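## Task

Move the lid sitting at lid park LP1 onto culture plate E01 in nest N1 so it is seated fully down. The plate must stay where it began, the result must hold without the robot supporting anything, and the gripper must release and back away at the end.

## Robot and tools

Robot: one arm with a two-finger parallel gripper. Joints, base to tip: waist, shoulder, upper arm roll, elbow, forearm roll, wrist pitch, wrist roll. The only camera is cam_wrist (616x616 fisheye, on the wrist). Some random tugs on a held part or pushes on loose objects may happen.

Frame: all poses are in the scene frame. Origin is on the table surface directly beneath the arm base; +z is up; looking along +x, +y points left. The base may be slightly tilted, and the reported hand position gets less accurate at long reach.

Gripper geometry: fingers extend along the gripper's own +z and close along its y axis. end_effector_position is the spot between the pads when shut. Closed fingertips stick out about 33 mm past that point; fully open, about 9 mm. Closing pushes the fingertips roughly 24 mm further out, so keep that clearance above surfaces before closing.

A row is 10 plain numbers, always in this order: x, y, z (metres), qw, qx, qy, qz (unit quaternion, w first), position, force_limit, speed. The first seven are an absolute gripper pose in the scene frame, not an offset. position: +1 = fully open (140 mm), about -0.8 = pads touching, -1 = close until blocked. force_limit in [-1, 1]: about 14 N at -1, 60 N at 0, 107 N at +1 (for parts up to 40 mm wide). speed in [-1, 1]: pad gap changes at about 30 mm/s at -1, 140 at 0, 250 at +1. Re-send the desired quaternion every row; the reported one may have drifted.

Tools:
- execute_actions {"actions": [...], "pictures": bool}. Empty list: just returns state. One action {"rows": [[10 numbers], ...], "steps": n}: 1 to 15 rows, n up to 15 (default 15), each step 1/30 s; each row is used for one step and the last row repeats to fill. One wait {"steps": n} up to 300, counted from the previous result (your thinking time is included). A target more than 0.6 m from the last reported position along any gripper axis gets refused and nothing is sent.
- move {"target": [10 numbers], "speed": m/s from 0.002 to 0.5, default 0.25}. Drives the gripper in a straight line to that absolute pose over 0.5 to 10 s (longer paths stop after 10 s, short). Rotation rate is capped at twice the speed value in rad/s, taking the shorter way. Finger values are applied at the start. It ignores obstacles; the hand can lag, stray or overshoot speed, especially with the arm nearly straight. Faster moves and targets set deeper past a contact press harder. Ends when path finished and hand and fingers are still, or 5 s after path end. Its result adds a move: line with the outcome (done, off_target, moving, held, fault), the limits that acted (paced = pose was clipped; held = a check blocked some steps, after which the arm may jump fast) and the distance from target.
- wait {"seconds": 0 to 10}: lets time pass with no new command.
- zoom_image {"camera": "cam_wrist", "region": [x0, y0, x1, y1]}: pixel box on the latest image, origin at top left, no more than 504 by 504.
- finished_scene {"scene": current scene number}: ends and grades the scene; irreversible. Replying with no tool call ends everything.

Motion rules: each step the commanded pose is limited to within 70 mm and 16 degrees of the measured pose, then damped IK follows it, favouring position over orientation. After an action, the arm only continues to the last clipped pose, so read the reported pose and send the remainder. Hand target (shown when nothing is pending) is where the controller is heading. The elbow cannot fully straighten.

Result lines: state gives end_effector_position and end_effector_quat_wxyz. pose unreachable means the clearance check altered or blocked a command (the mount under the base counts as arm); HELD marks steps where that happened. object_status: 0 moving, 1 blocked while opening, 2 blocked while closing (a grip), 3 reached the requested position or pads met (a thin item might still be held). position_measured is in counts: 3 open, 230 closed, not linear. To grasp, send -1 and confirm status 2. Stopped fingers stay until position changes by 0.01 or more, or the object gives way; to squeeze harder, raise force_limit and toggle position between -1 and -0.98.

Joint ranges (rad): waist -2.744 to 2.744, shoulder -1.784 to 1.784, upper arm roll -2.901 to 2.901, elbow -3.042 to -0.152, forearm roll -2.807 to 2.807, wrist pitch 0.544 to 4.517, wrist roll -3.016 to 3.016. Load limits (N m): waist 35, shoulder 35, upper arm roll 32, elbow 30, forearm roll 12, wrist pitch 12, wrist roll 12; held weight counts. Hitting a limit freezes the arm for 10 s and drops the rest of the call. Long holding heats motors; MOTOR HOT warns, OVER-TEMPERATURE FAULT brakes the arm until cool.

Avoid: dropping the lid, knocking anything off the table, slamming or pressing hard, shifting the plate. Usual order: look, open, approach LP1 lid from above, descend, close and check status 2, lift, carry over N1, lower gently until seated, open, retreat upward, then finish the scene. Quick, smooth motion is preferred.

Each tool is called after "Call:" as name(argument=value, ...), one argument or row to a line, values as JSON.

## Session

Call:
execute_actions(
  actions=[],
)

Scene clock: 0.00 s of 6000.00 s.
end_effector_position=(+0.5361, -0.0890, +0.1643) position_measured=3 object_status=3 end_effector_quat_wxyz=(-0.093, -0.346, +0.907, +0.221)
Joint positions: [-0.274  0.448 -0.043 -1.605  0.245  1.616  0.474]
Joint velocities: [ 0.002  0.    -0.001  0.001  0.001  0.    -0.001]
Hand target: +0.536, -0.089, +0.164; -0.093, -0.346, +0.907, +0.221

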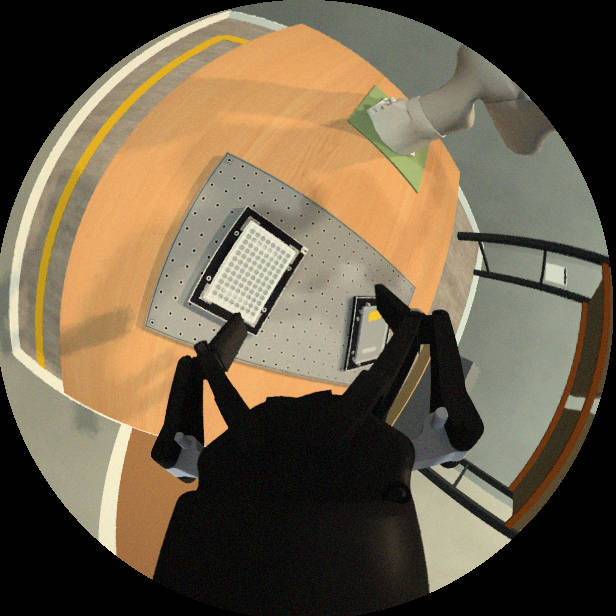

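Call:
move(
  target=[0.5, -0.05, 0.35, 0, 0, 1, 0, 1, 0, 0],
  speed=0.2,
)

Scene clock: 11.00 s of 6000.00 s.
end_effector_position=(+0.5006, -0.0486, +0.3532) position_measured=3 object_status=3 end_effector_quat_wxyz=(+0.004, -0.008, +1.000, +0.003)
Joint positions: [-0.163 -0.189  0.045 -1.954  0.015  1.771  1.447]
Joint velocities: [ 0.     0.001  0.001  0.001 -0.001 -0.001  0.03 ]
Hand target: +0.500, -0.049, +0.353; +0.002, -0.001, +1.000, +0.001
Off the commanded pose: 0.004 m, 1 deg.
After step 90, 4.87 s passed at rest.
move: off_target

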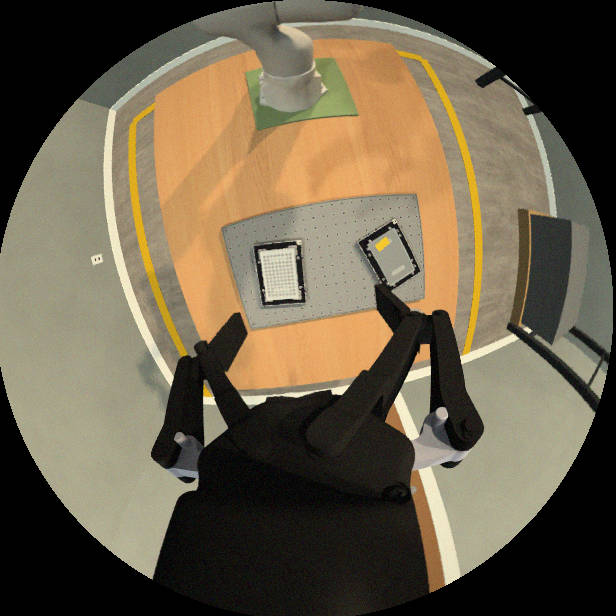

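Call:
zoom_image(
  camera="cam_wrist",
  region=[200, 170, 460, 340],
)

Region (200, 170, 460, 340) of cam_wrist's 616x616 image, scaled by 1.938, with more detail than that image has; it fills the top 330 rows of this view, and the rest is white.

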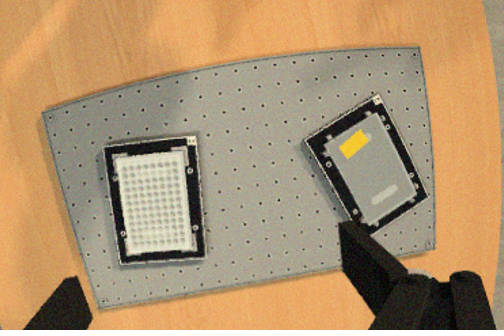

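Call:
move(
  target=[0.34, 0.14, 0.27, 0, -0.23, 0.973, 0, 1, 0, 0],
  speed=0.2,
)

Scene clock: 34.30 s of 6000.00 s.
end_effector_position=(+0.3359, +0.1385, +0.2706) position_measured=3 object_status=3 end_effector_quat_wxyz=(-0.003, -0.227, +0.974, -0.002)
Joint positions: [ 0.143 -0.611  0.202 -2.521  0.118  1.908  1.395]
Joint velocities: [ 0.008 -0.001 -0.004 -0.004  0.001  0.011 -0.001]
Hand target: +0.337, +0.140, +0.271; -0.001, -0.229, +0.973, -0.000
Off the commanded pose: 0.004 m, 1 deg.
After step 90, 18.53 s passed at rest.
move: off_target

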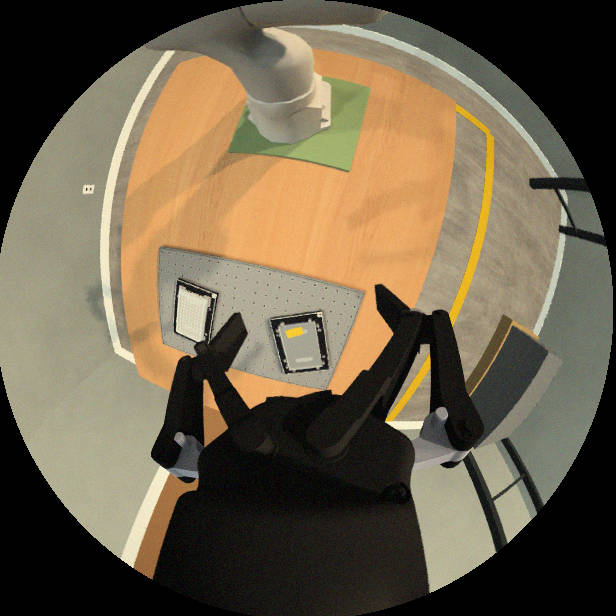

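Call:
zoom_image(
  camera="cam_wrist",
  region=[140, 230, 400, 400],
)

Region (140, 230, 400, 400) of cam_wrist's 616x616 image, scaled by 1.938, with more detail than that image has; it fills the top 330 rows of this view, and the rest is white.

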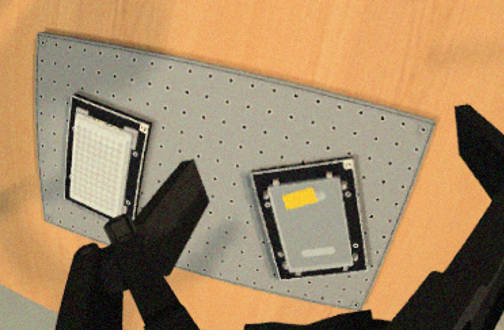

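Call:
zoom_image(
  camera="cam_wrist",
  region=[250, 290, 350, 390],
)

Region (250, 290, 350, 390) of cam_wrist's 616x616 image, scaled by 5.040, with more detail than that image has.

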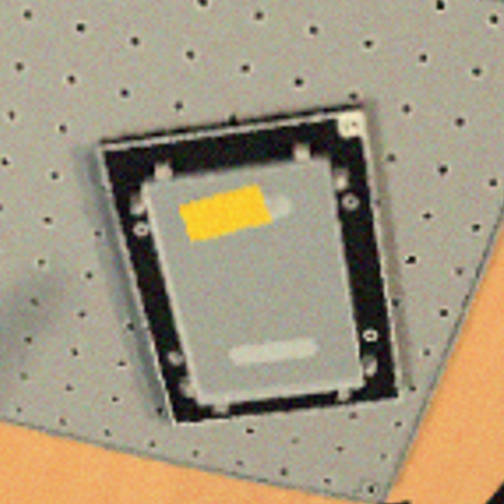

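Call:
zoom_image(
  camera="cam_wrist",
  region=[130, 250, 500, 500],
)

Region (130, 250, 500, 500) of cam_wrist's 616x616 image, scaled by 1.362, with more detail than that image has; it fills the top 341 rows of this view, and the rest is white.

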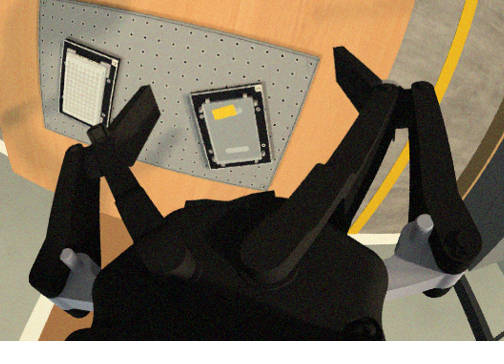

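Call:
move(
  target=[0.337, 0.14, 0.19, 0, -0.23, 0.973, 0, 1, 0, 0],
  speed=0.1,
)

Scene clock: 111.07 s of 6000.00 s.
end_effector_position=(+0.3368, +0.1387, +0.1907) position_measured=3 object_status=3 end_effector_quat_wxyz=(-0.001, -0.229, +0.973, -0.001)
Joint positions: [ 0.157 -0.537  0.215 -2.68   0.129  2.144  1.395]
Joint velocities: [ 0.002 -0.    -0.001 -0.001  0.     0.011 -0.001]
Hand target: +0.337, +0.140, +0.190; +0.000, -0.230, +0.973, +0.000
Off the commanded pose: 0.002 m, 0 deg.
After step 90, 72.33 s passed at rest.
move: done

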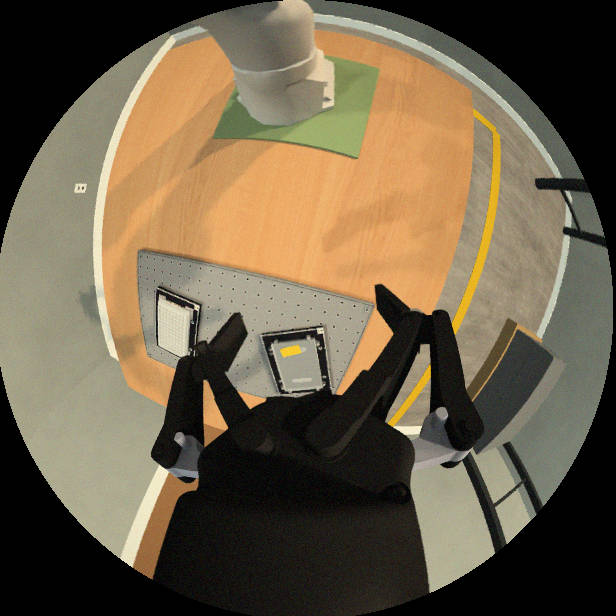

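Call:
zoom_image(
  camera="cam_wrist",
  region=[250, 310, 350, 410],
)

Region (250, 310, 350, 410) of cam_wrist's 616x616 image, scaled by 5.040, with more detail than that image has.

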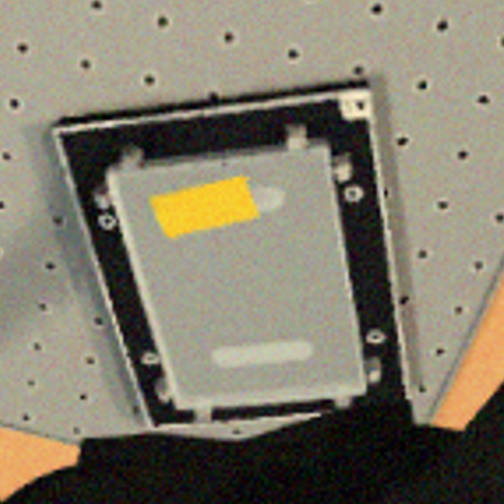

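Call:
zoom_image(
  camera="cam_wrist",
  region=[180, 260, 440, 400],
)

Region (180, 260, 440, 400) of cam_wrist's 616x616 image, scaled by 1.938, with more detail than that image has; it fills the top 271 rows of this view, and the rest is white.

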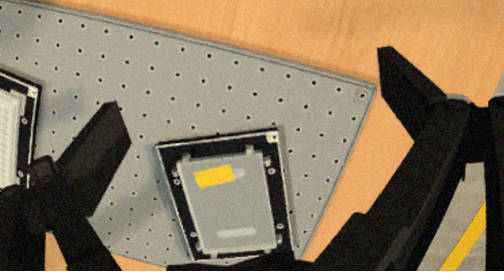

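Call:
move(
  target=[0.538, 0.16, 0.16, 0, -0.225, 0.974, 0, 1, 0, 0],
  speed=0.15,
)

Scene clock: 174.00 s of 6000.00 s.
end_effector_position=(+0.5379, +0.1653, +0.1591) position_measured=3 object_status=3 end_effector_quat_wxyz=(+0.003, -0.229, +0.973, +0.006)
Joint positions: [ 0.076  0.118  0.207 -2.103 -0.015  2.222  1.414]
Joint velocities: [ 0.    -0.001 -0.     0.004 -0.006 -0.007  0.008]
Hand target: +0.538, +0.164, +0.159; +0.000, -0.225, +0.974, +0.004
Off the commanded pose: 0.005 m, 1 deg.
After step 90, 58.13 s passed at rest.
move: off_target

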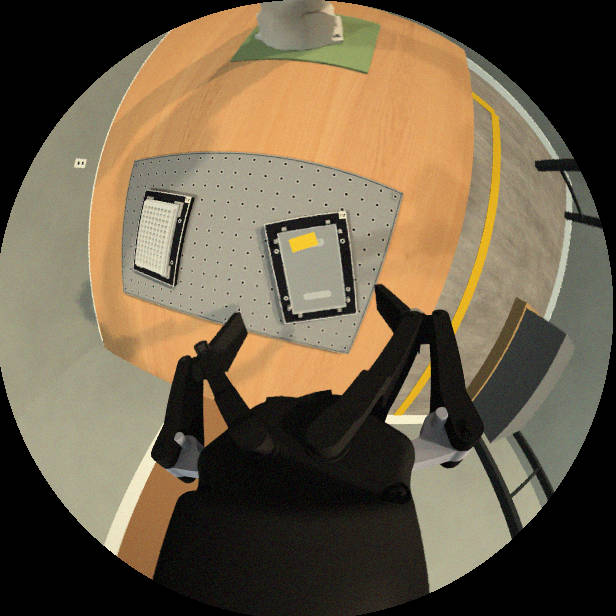

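Call:
zoom_image(
  camera="cam_wrist",
  region=[220, 190, 400, 340],
)

Region (220, 190, 400, 340) of cam_wrist's 616x616 image, scaled by 2.800, with more detail than that image has.

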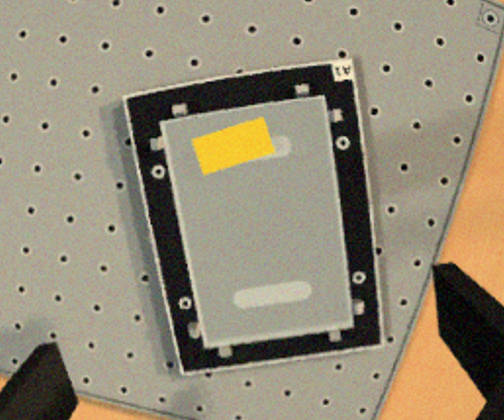

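Call:
move(
  target=[0.5364, 0.1725, 0.09, 0, -0.212, 0.977, 0, 1, 0, 0],
  speed=0.08,
)

Scene clock: 184.80 s of 6000.00 s.
end_effector_position=(+0.5350, +0.1732, +0.0901) position_measured=3 object_status=3 end_effector_quat_wxyz=(-0.002, -0.216, +0.976, +0.002)
Joint positions: [ 0.103  0.229  0.197 -2.15  -0.057  2.368  1.486]
Joint velocities: [ 0.001 -0.    -0.004  0.001 -0.001  0.01   0.019]
Hand target: +0.536, +0.173, +0.090; +0.000, -0.212, +0.977, +0.001
Off the commanded pose: 0.002 m, 1 deg.
After step 90, 6.40 s passed at rest.
move: done

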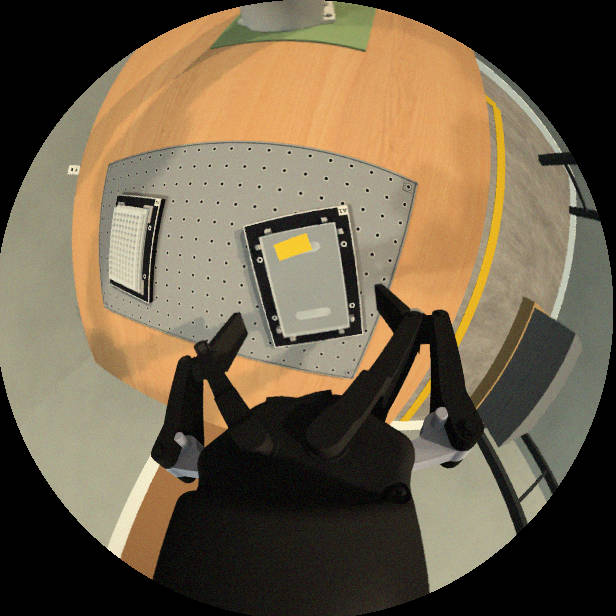

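Call:
zoom_image(
  camera="cam_wrist",
  region=[200, 180, 420, 360],
)

Region (200, 180, 420, 360) of cam_wrist's 616x616 image, scaled by 2.291, with more detail than that image has; it fills the top 412 rows of this view, and the rest is white.

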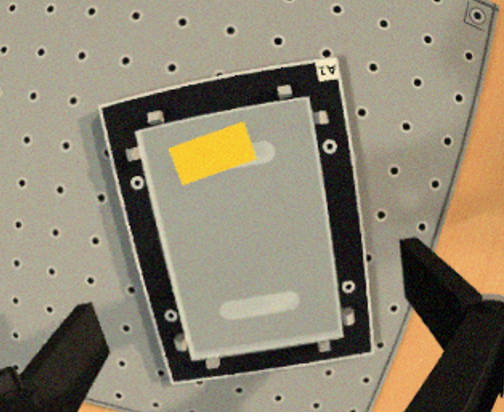

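Call:
move(
  target=[0.5364, 0.1725, 0.06, 0, -0.212, 0.977, 0, 1, 0, 0],
  speed=0.05,
)

Scene clock: 202.10 s of 6000.00 s.
end_effector_position=(+0.5354, +0.1730, +0.0605) position_measured=3 object_status=3 end_effector_quat_wxyz=(-0.002, -0.214, +0.977, +0.001)
Joint positions: [ 0.11   0.284  0.189 -2.162 -0.075  2.434  1.501]
Joint velocities: [ 0.003  0.    -0.003 -0.001 -0.001  0.009  0.005]
Hand target: +0.536, +0.173, +0.060; +0.000, -0.212, +0.977, +0.000
Off the commanded pose: 0.001 m, 0 deg.
After step 90, 13.27 s passed at rest.
move: done

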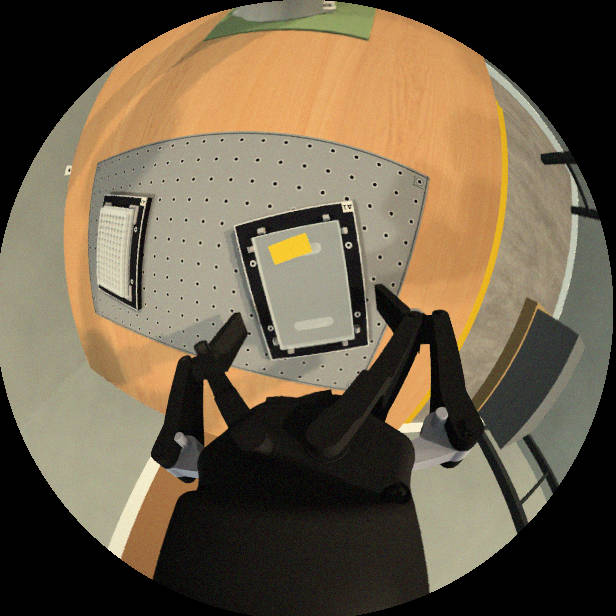

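Call:
zoom_image(
  camera="cam_wrist",
  region=[200, 180, 420, 380],
)

Region (200, 180, 420, 380) of cam_wrist's 616x616 image, scaled by 2.291, with more detail than that image has; it fills the top 458 rows of this view, and the rest is white.

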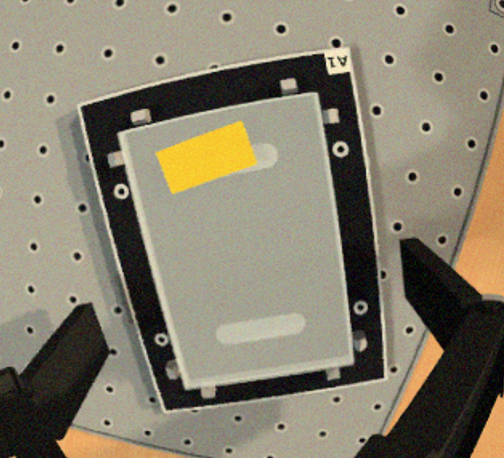

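Call:
move(
  target=[0.43, 0.124, 0.09, 0.4886, -0.1838, 0.8463, 0.1061, 1, 0, 0],
  speed=0.1,
)

Scene clock: 239.53 s of 6000.00 s.
end_effector_position=(+0.4335, +0.1153, +0.0887) position_measured=3 object_status=3 end_effector_quat_wxyz=(+0.466, -0.193, +0.852, +0.138)
Joint positions: [-0.082  0.533 -0.057 -3.029 -0.55   4.52   1.413]
Joint velocities: [-0.078  0.013  0.042 -0.    -0.051  0.005 -0.046]
Hand target: +0.432, +0.118, +0.090; +0.468, -0.202, +0.849, +0.138
Off the commanded pose: 0.009 m, 5 deg.
joint sent to its limit — the command would take joint 4 (elbow) past its lower limit and joint 6 (wrist pitch) past its upper limit, so those joints were sent only as far as their limits.
After step 90, 28.57 s passed at rest.
move: off_target

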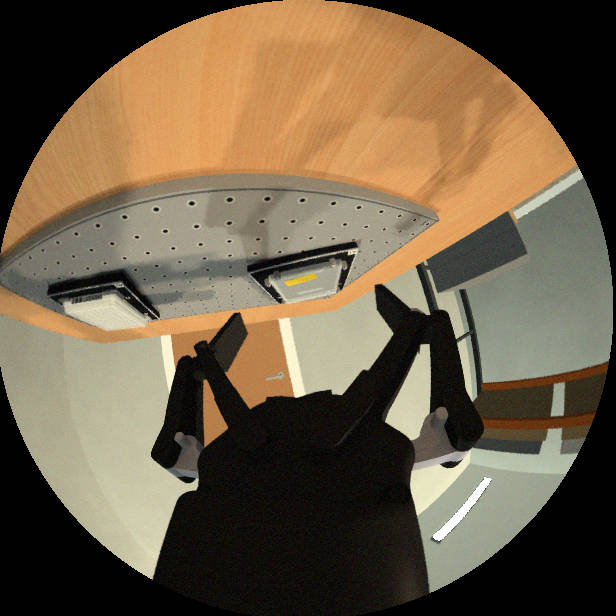

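Call:
zoom_image(
  camera="cam_wrist",
  region=[230, 230, 380, 320],
)

Call:
zoom_image(
  camera="cam_wrist",
  region=[30, 260, 180, 350],
)

Region (230, 230, 380, 320) of cam_wrist's 616x616 image, scaled by 3.360, with more detail than that image has; it fills the top 302 rows of this view, and the rest is white.

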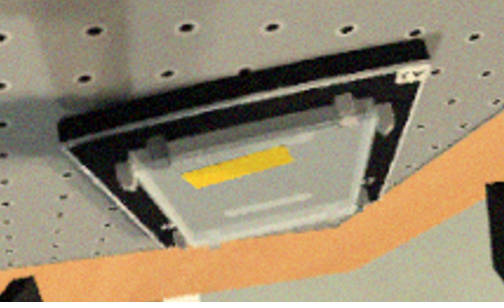

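Region (30, 260, 180, 350) of cam_wrist's 616x616 image, scaled by 3.360, with more detail than that image has; it fills the top 302 rows of this view, and the rest is white.

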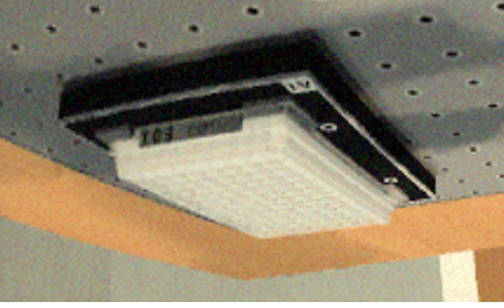

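Call:
zoom_image(
  camera="cam_wrist",
  region=[245, 245, 325, 310],
)

Region (245, 245, 325, 310) of cam_wrist's 616x616 image, scaled by 6.300, with more detail than that image has; it fills the top 410 rows of this view, and the rest is white.

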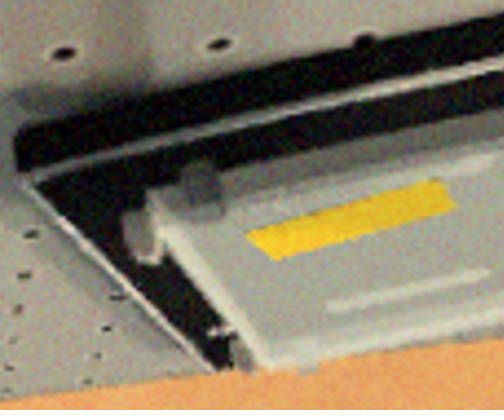

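Call:
move(
  target=[0.5364, 0.1725, 0.09, 0, -0.212, 0.977, 0, 1, 0, 0],
  speed=0.1,
)

Scene clock: 266.03 s of 6000.00 s.
end_effector_position=(+0.5377, +0.1785, +0.0897) position_measured=3 object_status=3 end_effector_quat_wxyz=(+0.004, -0.207, +0.978, -0.004)
Joint positions: [ 0.299  0.229  0.011 -2.148 -0.015  2.382  1.489]
Joint velocities: [ 0.001 -0.001  0.     0.    -0.001 -0.013 -0.   ]
Hand target: +0.536, +0.179, +0.089; +0.002, -0.210, +0.978, -0.005
Off the commanded pose: 0.006 m, 1 deg.
After step 90, 17.83 s passed at rest.
move: off_target

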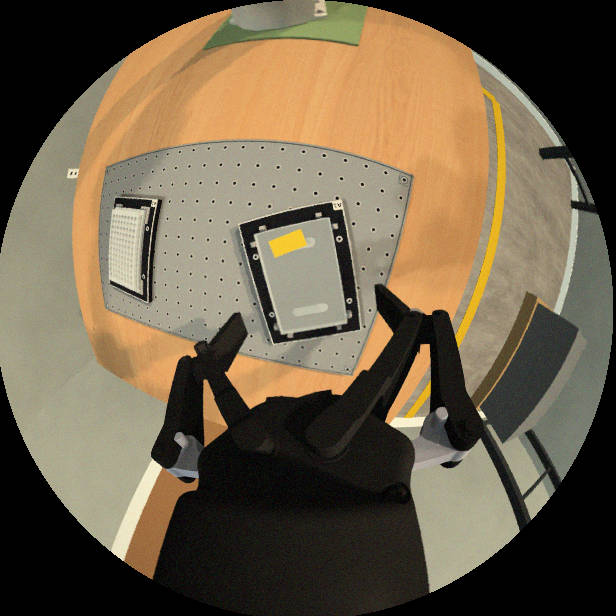

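Call:
move(
  target=[0.5364, 0.1725, 0.06, 0, -0.212, 0.977, 0, 1, 0, 0],
  speed=0.05,
)

Scene clock: 268.23 s of 6000.00 s.
end_effector_position=(+0.5358, +0.1712, +0.0604) position_measured=3 object_status=3 end_effector_quat_wxyz=(-0.002, -0.208, +0.978, -0.002)
Joint positions: [ 0.282  0.279  0.014 -2.162 -0.01   2.434  1.469]
Joint velocities: [-0.005  0.001  0.007 -0.     0.002  0.018 -0.013]
Hand target: +0.536, +0.172, +0.060; -0.000, -0.212, +0.977, -0.000
Off the commanded pose: 0.001 m, 1 deg.
move: done

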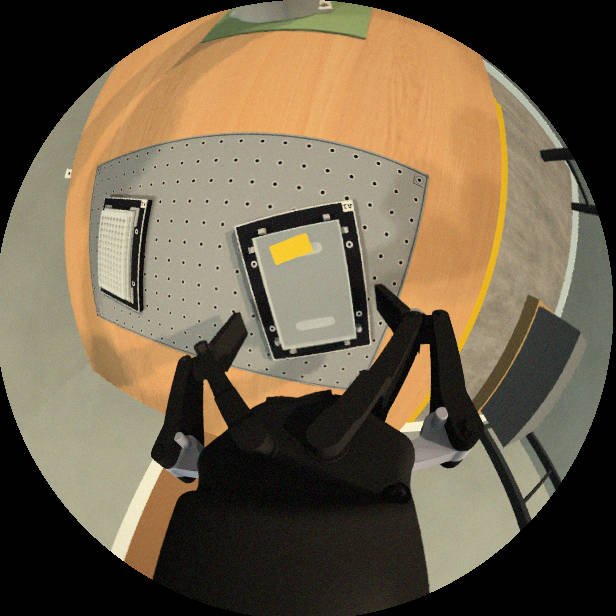

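Now descend slowly further.

Call:
move(
  target=[0.5364, 0.1725, 0.043, 0, -0.212, 0.977, 0, 1, 0, 0],
  speed=0.02,
)

Scene clock: 270.30 s of 6000.00 s.
end_effector_position=(+0.5361, +0.1717, +0.0438) position_measured=3 object_status=3 end_effector_quat_wxyz=(-0.001, -0.210, +0.978, -0.001)
Joint positions: [ 0.282  0.311  0.015 -2.167 -0.01   2.472  1.466]
Joint velocities: [-0.002  0.002  0.001  0.001 -0.     0.012  0.001]
Hand target: +0.536, +0.173, +0.043; -0.000, -0.212, +0.977, +0.000
Off the commanded pose: 0.001 m, 0 deg.
move: done

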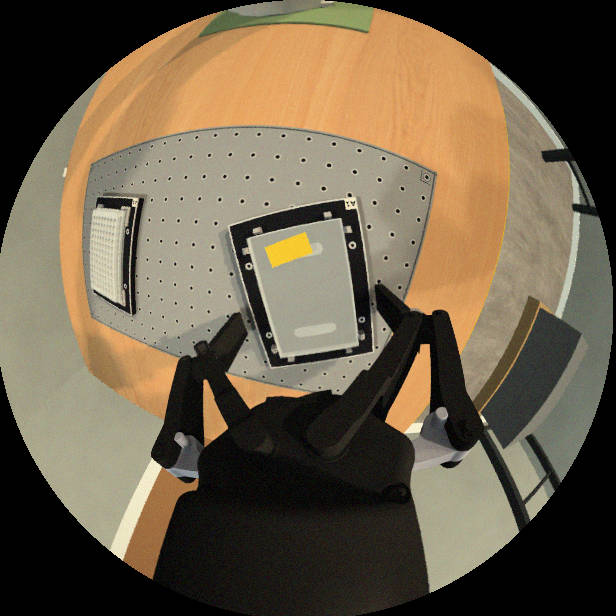

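Call:
zoom_image(
  camera="cam_wrist",
  region=[190, 180, 430, 390],
)

Region (190, 180, 430, 390) of cam_wrist's 616x616 image, scaled by 2.100, with more detail than that image has; it fills the top 441 rows of this view, and the rest is white.

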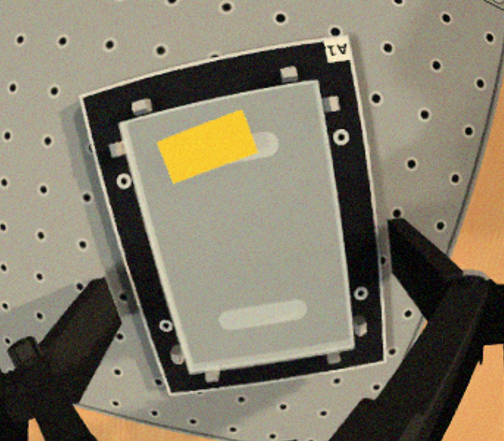

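Call:
execute_actions(
  actions=[
    {"rows": [[0.5364, 0.1725, 0.043, 0, -0.212, 0.977, 0, -1, -0.3, -0.5]], "steps": 15},
  ],
  pictures=false,
)

Scene clock: 274.60 s of 6000.00 s.
end_effector_position=(+0.5358, +0.1755, +0.0453) position_measured=43 object_status=2 end_effector_quat_wxyz=(+0.000, -0.212, +0.977, +0.000)
Joint positions: [ 0.283  0.309  0.019 -2.167 -0.007  2.473  1.465]
Joint velocities: [ 0.     0.    -0.001  0.    -0.    -0.     0.001]
Hand target: +0.536, +0.173, +0.043; -0.000, -0.212, +0.977, +0.000
Off the commanded pose: 0.004 m, 0 deg.
Steps of this call (steps 1 to 90: nothing new was sent; then 0.80 s passed at rest; steps 91 to 105: all 15 steps of this action). Readings (end_effector_position | what the end effector reports):
91: (+0.5366, +0.1719, +0.0440) | position_measured=3 object_status=0
92: (+0.5366, +0.1719, +0.0440) | position_measured=7 object_status=0
94: (+0.5366, +0.1719, +0.0439) | position_measured=16 object_status=0
98: (+0.5358, +0.1757, +0.0448) | position_measured=34 object_status=0
105: the state above

Call:
execute_actions(
  actions=[
    {"rows": [[0.5364, 0.1725, 0.045, 0, -0.212, 0.977, 0, -1, -0.3, -0.5]], "steps": 1},
  ],
)

Scene clock: 282.87 s of 6000.00 s.
end_effector_position=(+0.5358, +0.1755, +0.0453) position_measured=43 object_status=2 end_effector_quat_wxyz=(+0.000, -0.212, +0.977, +0.000)
Joint positions: [ 0.283  0.309  0.019 -2.167 -0.007  2.473  1.465]
Joint velocities: [ 0.001 -0.001  0.     0.     0.002 -0.    -0.   ]
Hand target: +0.536, +0.172, +0.045; +0.000, -0.212, +0.977, -0.000
Off the commanded pose: 0.003 m, 0 deg.
Steps of this call (steps 1 to 90: nothing new was sent; then 5.23 s passed at rest; step 91: the one step of this action). Readings (end_effector_position | what the end effector reports):
91: the state above

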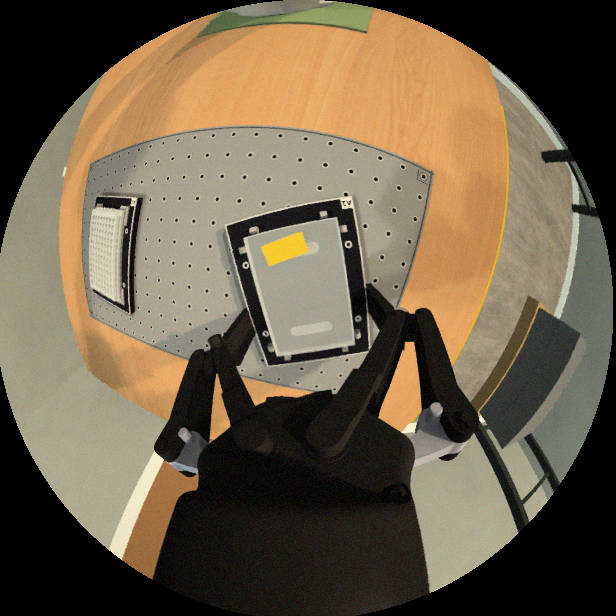

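Call:
zoom_image(
  camera="cam_wrist",
  region=[190, 180, 430, 390],
)

Region (190, 180, 430, 390) of cam_wrist's 616x616 image, scaled by 2.100, with more detail than that image has; it fills the top 441 rows of this view, and the rest is white.

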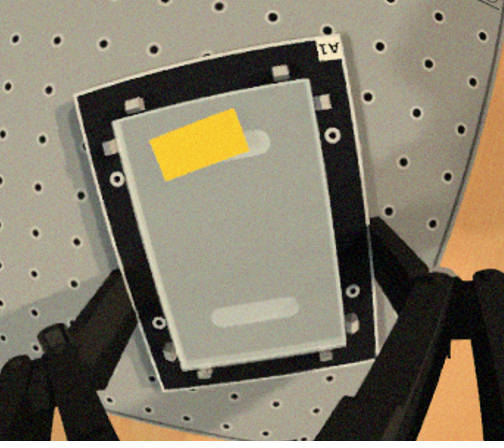

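Call:
execute_actions(
  actions=[
    {"rows": [[0.5364, 0.1725, 0.045, 0, -0.212, 0.977, 0, 1, 0, 0]], "steps": 15},
  ],
  pictures=false,
)

Scene clock: 286.83 s of 6000.00 s.
end_effector_position=(+0.5355, +0.1734, +0.0441) position_measured=3 object_status=3 end_effector_quat_wxyz=(-0.001, -0.210, +0.978, +0.000)
Joint positions: [ 0.279  0.31   0.019 -2.168 -0.007  2.473  1.465]
Joint velocities: [-0.001  0.    -0.001  0.    -0.    -0.    -0.001]
Hand target: +0.536, +0.172, +0.045; +0.000, -0.212, +0.977, -0.000
Off the commanded pose: 0.002 m, 0 deg.
Steps of this call (steps 1 to 90: nothing new was sent; then 0.47 s passed at rest; steps 91 to 105: all 15 steps of this action). Readings (end_effector_position | what the end effector reports):
91: (+0.5358, +0.1755, +0.0453) | position_measured=43 object_status=0
92: (+0.5351, +0.1752, +0.0442) | position_measured=43 object_status=0
94: (+0.5350, +0.1746, +0.0439) | position_measured=22 object_status=0
98: (+0.5354, +0.1738, +0.0440) | position_measured=3 object_status=0
105: the state above

Call:
move(
  target=[0.535, 0.1755, 0.056, 0, -0.212, 0.977, 0, 1, -0.3, -0.5],
  speed=0.03,
)

Scene clock: 290.97 s of 6000.00 s.
end_effector_position=(+0.5361, +0.1744, +0.0553) position_measured=3 object_status=3 end_effector_quat_wxyz=(+0.002, -0.211, +0.978, +0.000)
Joint positions: [ 0.281  0.288  0.019 -2.168 -0.007  2.455  1.465]
Joint velocities: [ 0.001 -0.001 -0.001 -0.     0.001 -0.011 -0.   ]
Hand target: +0.535, +0.175, +0.056; +0.000, -0.212, +0.977, -0.000
Off the commanded pose: 0.002 m, 0 deg.
After step 90, 0.40 s passed at rest.
move: done

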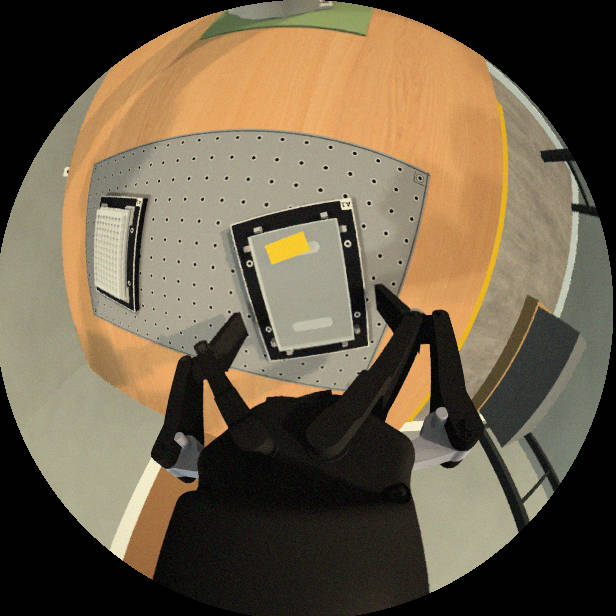

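Call:
execute_actions(
  actions=[
    {"rows": [[0.535, 0.1755, 0.056, 0, -0.212, 0.977, 0, -1, -0.3, -0.5]], "steps": 15},
  ],
  pictures=false,
)

Scene clock: 292.87 s of 6000.00 s.
end_effector_position=(+0.5331, +0.1814, +0.0594) position_measured=66 object_status=0 end_effector_quat_wxyz=(+0.001, -0.217, +0.976, +0.001)
Joint positions: [ 0.288  0.279  0.025 -2.167 -0.006  2.445  1.464]
Joint velocities: [ 0.037 -0.042  0.032  0.001  0.009 -0.044 -0.011]
Hand target: +0.535, +0.175, +0.056; -0.000, -0.212, +0.977, -0.000
Off the commanded pose: 0.007 m, 1 deg.
Steps of this call (steps 1 to 42: nothing new was sent; steps 43 to 57: all 15 steps of this action). Readings (end_effector_position | what the end effector reports):
43: (+0.5355, +0.1743, +0.0552) | position_measured=3 object_status=0
44: (+0.5355, +0.1743, +0.0552) | position_measured=7 object_status=0
46: (+0.5355, +0.1743, +0.0552) | position_measured=16 object_status=0
50: (+0.5355, +0.1744, +0.0553) | position_measured=34 object_status=0
57: the state above

Call:
execute_actions(
  actions=[],
)

Scene clock: 296.13 s of 6000.00 s.
end_effector_position=(+0.5370, +0.1767, +0.0637) position_measured=103 object_status=2 end_effector_quat_wxyz=(+0.004, -0.212, +0.977, +0.001)
Joint positions: [ 0.283  0.273  0.02  -2.164 -0.005  2.442  1.464]
Joint velocities: [-0.001 -0.001 -0.001 -0.     0.001 -0.001  0.001]
Hand target: +0.535, +0.175, +0.056; -0.000, -0.212, +0.977, -0.000
Off the commanded pose: 0.008 m, 0 deg.
Steps of this call (steps 1 to 90: nothing new was sent; then 0.27 s passed at rest). Readings (end_effector_position | what the end effector reports):
1: (+0.5326, +0.1827, +0.0600) | position_measured=71 object_status=0
2: (+0.5329, +0.1824, +0.0606) | position_measured=76 object_status=0
4: (+0.5348, +0.1800, +0.0620) | position_measured=85 object_status=0
8: (+0.5370, +0.1768, +0.0637) | position_measured=103 object_status=0
90: the state above

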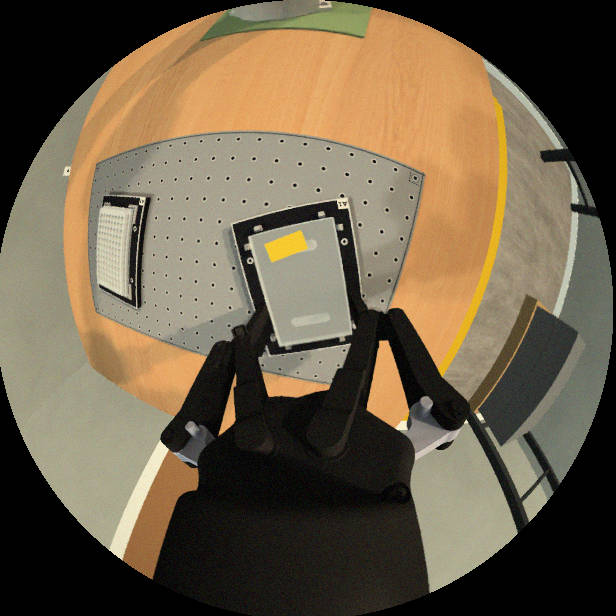

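Call:
zoom_image(
  camera="cam_wrist",
  region=[190, 180, 430, 390],
)

Region (190, 180, 430, 390) of cam_wrist's 616x616 image, scaled by 2.100, with more detail than that image has; it fills the top 441 rows of this view, and the rest is white.

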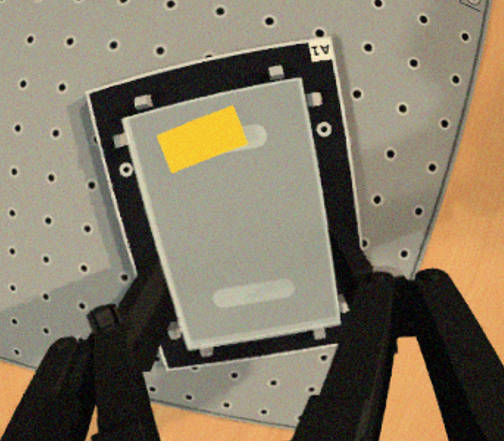

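Call:
execute_actions(
  actions=[
    {"rows": [[0.537, 0.1767, 0.0637, 0, -0.212, 0.977, 0, -0.98, 0.3, -0.5]], "steps": 8},
  ],
  pictures=false,
)

Scene clock: 302.47 s of 6000.00 s.
end_effector_position=(+0.5373, +0.1768, +0.0641) position_measured=106 object_status=2 end_effector_quat_wxyz=(+0.002, -0.212, +0.977, +0.001)
Joint positions: [ 0.283  0.276  0.02  -2.158 -0.005  2.434  1.464]
Joint velocities: [-0.001  0.003  0.     0.005 -0.    -0.007  0.002]
Hand target: +0.537, +0.177, +0.064; +0.000, -0.212, +0.977, -0.000
Off the commanded pose: 0.000 m, 0 deg.
Steps of this call (steps 1 to 90: nothing new was sent; then 3.07 s passed at rest; steps 91 to 98: all 8 steps of this action). Readings (end_effector_position | what the end effector reports):
91: (+0.5373, +0.1768, +0.0644) | position_measured=103 object_status=0
92: (+0.5373, +0.1768, +0.0643) | position_measured=106 object_status=0
94: (+0.5373, +0.1768, +0.0640) | position_measured=106 object_status=0
98: the state above

Call:
move(
  target=[0.5373, 0.1768, 0.11, 0, -0.212, 0.977, 0, -0.98, 0.3, -0.5],
  speed=0.03,
)

Scene clock: 305.33 s of 6000.00 s.
end_effector_position=(+0.5384, +0.1766, +0.1094) position_measured=106 object_status=2 end_effector_quat_wxyz=(+0.002, -0.212, +0.977, +0.000)
Joint positions: [ 0.283  0.199  0.02  -2.131 -0.005  2.331  1.464]
Joint velocities: [ 0.001 -0.001 -0.001 -0.001  0.    -0.017  0.001]
Hand target: +0.537, +0.177, +0.110; +0.000, -0.212, +0.977, -0.000
Off the commanded pose: 0.001 m, 0 deg.
move: done

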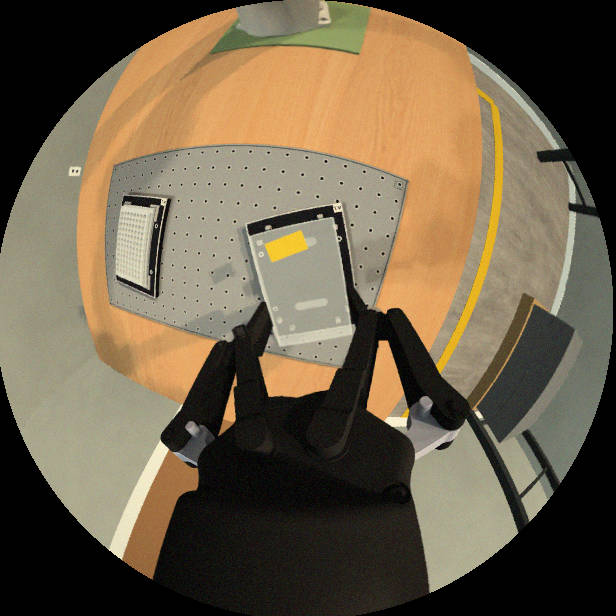

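Call:
move(
  target=[0.53, -0.11, 0.17, 0, 0.0523, 0.9986, 0, -0.98, 0.3, -0.5],
  speed=0.12,
)

Scene clock: 333.50 s of 6000.00 s.
end_effector_position=(+0.5357, -0.1149, +0.1710) position_measured=106 object_status=2 end_effector_quat_wxyz=(+0.004, +0.051, +0.999, -0.006)
Joint positions: [ 0.012  0.057 -0.233 -2.149  0.001  2.212  1.464]
Joint velocities: [ 0.     0.004  0.001 -0.     0.001 -0.011 -0.001]
Hand target: +0.535, -0.114, +0.171; +0.002, +0.052, +0.999, -0.004
Off the commanded pose: 0.008 m, 1 deg.
After step 90, 22.37 s passed at rest.
move: off_target

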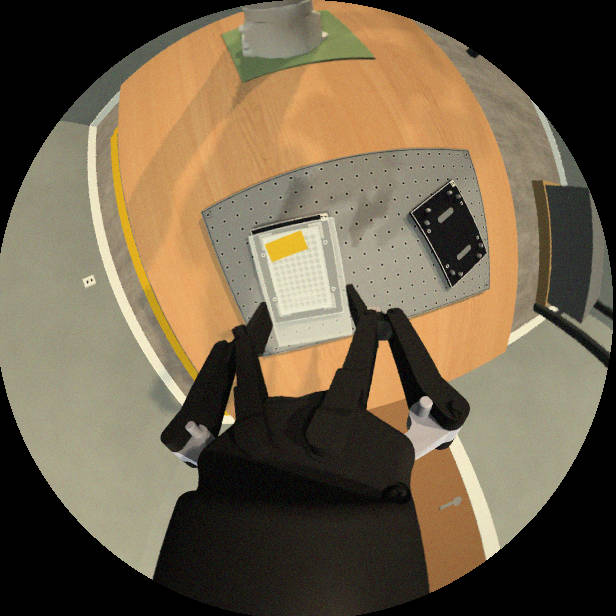

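Call:
zoom_image(
  camera="cam_wrist",
  region=[200, 180, 420, 380],
)

Region (200, 180, 420, 380) of cam_wrist's 616x616 image, scaled by 2.291, with more detail than that image has; it fills the top 458 rows of this view, and the rest is white.

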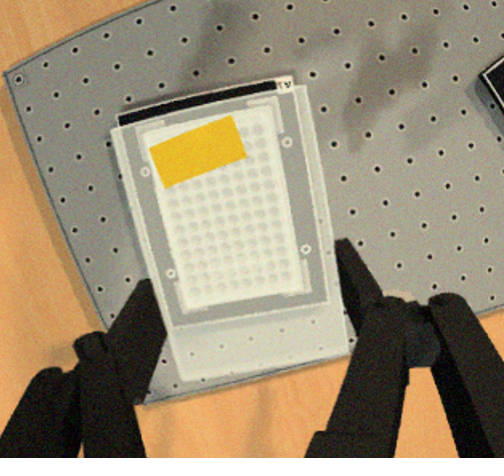

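Call:
move(
  target=[0.5407, -0.1254, 0.115, 0, 0.0523, 0.9986, 0, -0.98, 0.3, -0.5],
  speed=0.05,
)

Scene clock: 362.83 s of 6000.00 s.
end_effector_position=(+0.5394, -0.1259, +0.1149) position_measured=106 object_status=2 end_effector_quat_wxyz=(-0.002, +0.057, +0.998, -0.001)
Joint positions: [-0.012  0.167 -0.233 -2.164  0.047  2.318  1.423]
Joint velocities: [ 0.001  0.     0.    -0.001  0.004  0.014 -0.015]
Hand target: +0.541, -0.125, +0.114; -0.000, +0.053, +0.999, +0.000
Off the commanded pose: 0.001 m, 1 deg.
After step 90, 24.83 s passed at rest.
move: done

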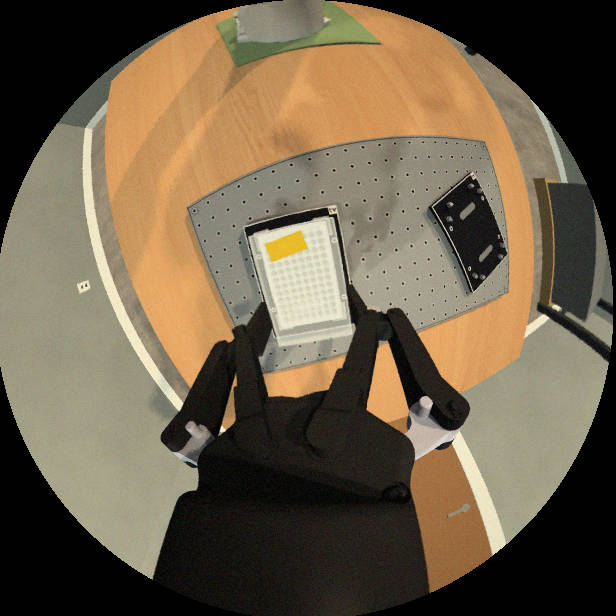

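Call:
zoom_image(
  camera="cam_wrist",
  region=[220, 190, 400, 360],
)

Region (220, 190, 400, 360) of cam_wrist's 616x616 image, scaled by 2.800, with more detail than that image has.

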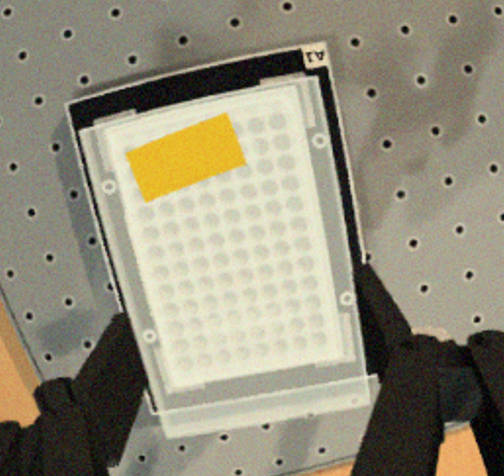

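Call:
move(
  target=[0.5408, -0.131, 0.095, 0, 0.0523, 0.9986, 0, -0.98, 0.3, -0.5],
  speed=0.03,
)

Scene clock: 373.67 s of 6000.00 s.
end_effector_position=(+0.5396, -0.1316, +0.0955) position_measured=106 object_status=2 end_effector_quat_wxyz=(-0.002, +0.056, +0.998, -0.001)
Joint positions: [-0.022  0.204 -0.233 -2.172  0.061  2.362  1.404]
Joint velocities: [-0.001  0.001  0.002 -0.001  0.005  0.016 -0.012]
Hand target: +0.541, -0.131, +0.095; -0.000, +0.052, +0.999, +0.000
Off the commanded pose: 0.001 m, 1 deg.
After step 90, 6.87 s passed at rest.
move: done

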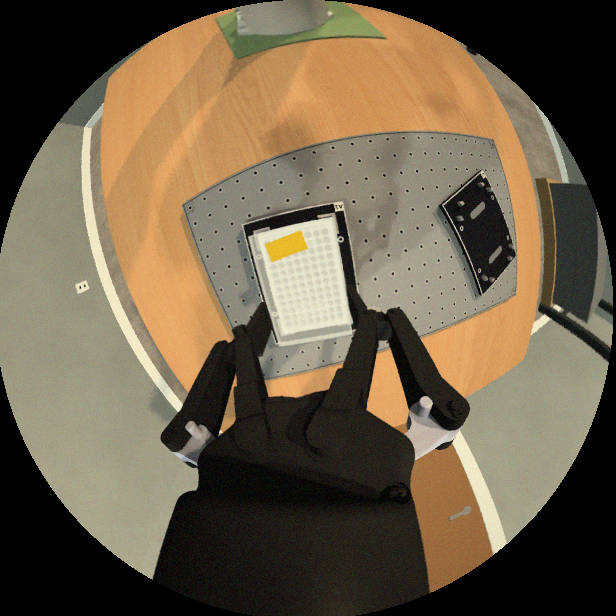

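Call:
zoom_image(
  camera="cam_wrist",
  region=[220, 190, 400, 360],
)

Region (220, 190, 400, 360) of cam_wrist's 616x616 image, scaled by 2.800, with more detail than that image has.

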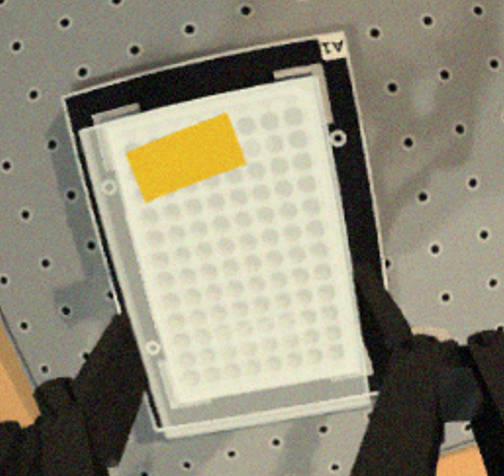

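Call:
zoom_image(
  camera="cam_wrist",
  region=[235, 195, 345, 260],
)

Region (235, 195, 345, 260) of cam_wrist's 616x616 image, scaled by 4.582, with more detail than that image has; it fills the top 298 rows of this view, and the rest is white.

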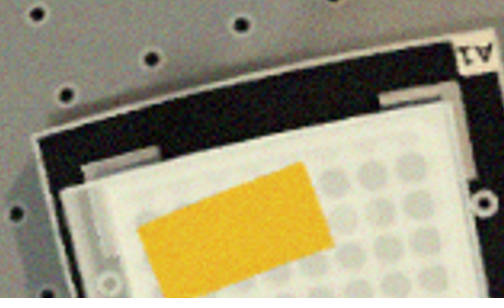

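Call:
zoom_image(
  camera="cam_wrist",
  region=[255, 290, 365, 355],
)

Region (255, 290, 365, 355) of cam_wrist's 616x616 image, scaled by 4.582, with more detail than that image has; it fills the top 298 rows of this view, and the rest is white.

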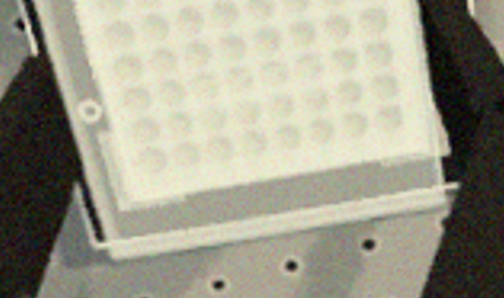

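Call:
move(
  target=[0.5408, -0.131, 0.083, 0, 0.0523, 0.9986, 0, -0.98, 0.3, -0.5],
  speed=0.01,
)

Scene clock: 408.43 s of 6000.00 s.
end_effector_position=(+0.5402, -0.1315, +0.0839) position_measured=106 object_status=2 end_effector_quat_wxyz=(-0.001, +0.055, +0.998, -0.001)
Joint positions: [-0.022  0.225 -0.232 -2.178  0.07   2.391  1.395]
Joint velocities: [ 0.     0.     0.002 -0.001  0.001  0.008 -0.004]
Hand target: +0.541, -0.131, +0.083; -0.000, +0.052, +0.999, +0.000
Off the commanded pose: 0.001 m, 0 deg.
After step 90, 30.27 s passed at rest.
move: done

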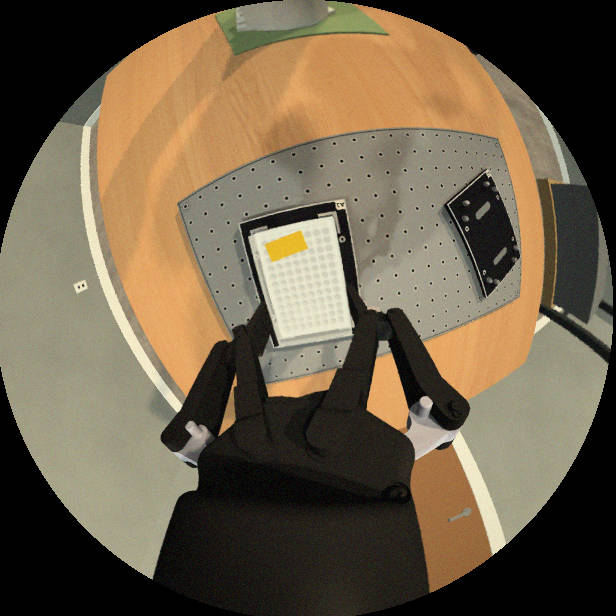

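Call:
zoom_image(
  camera="cam_wrist",
  region=[220, 190, 400, 360],
)

Region (220, 190, 400, 360) of cam_wrist's 616x616 image, scaled by 2.800, with more detail than that image has.

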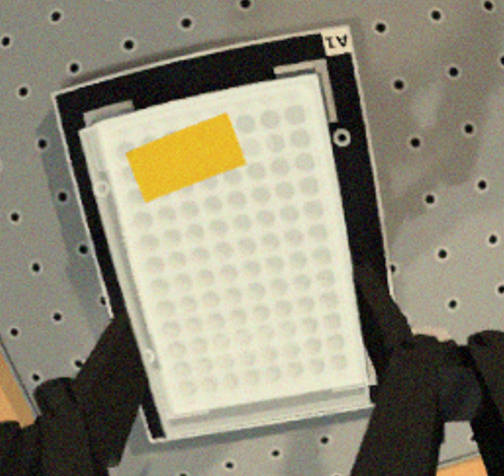

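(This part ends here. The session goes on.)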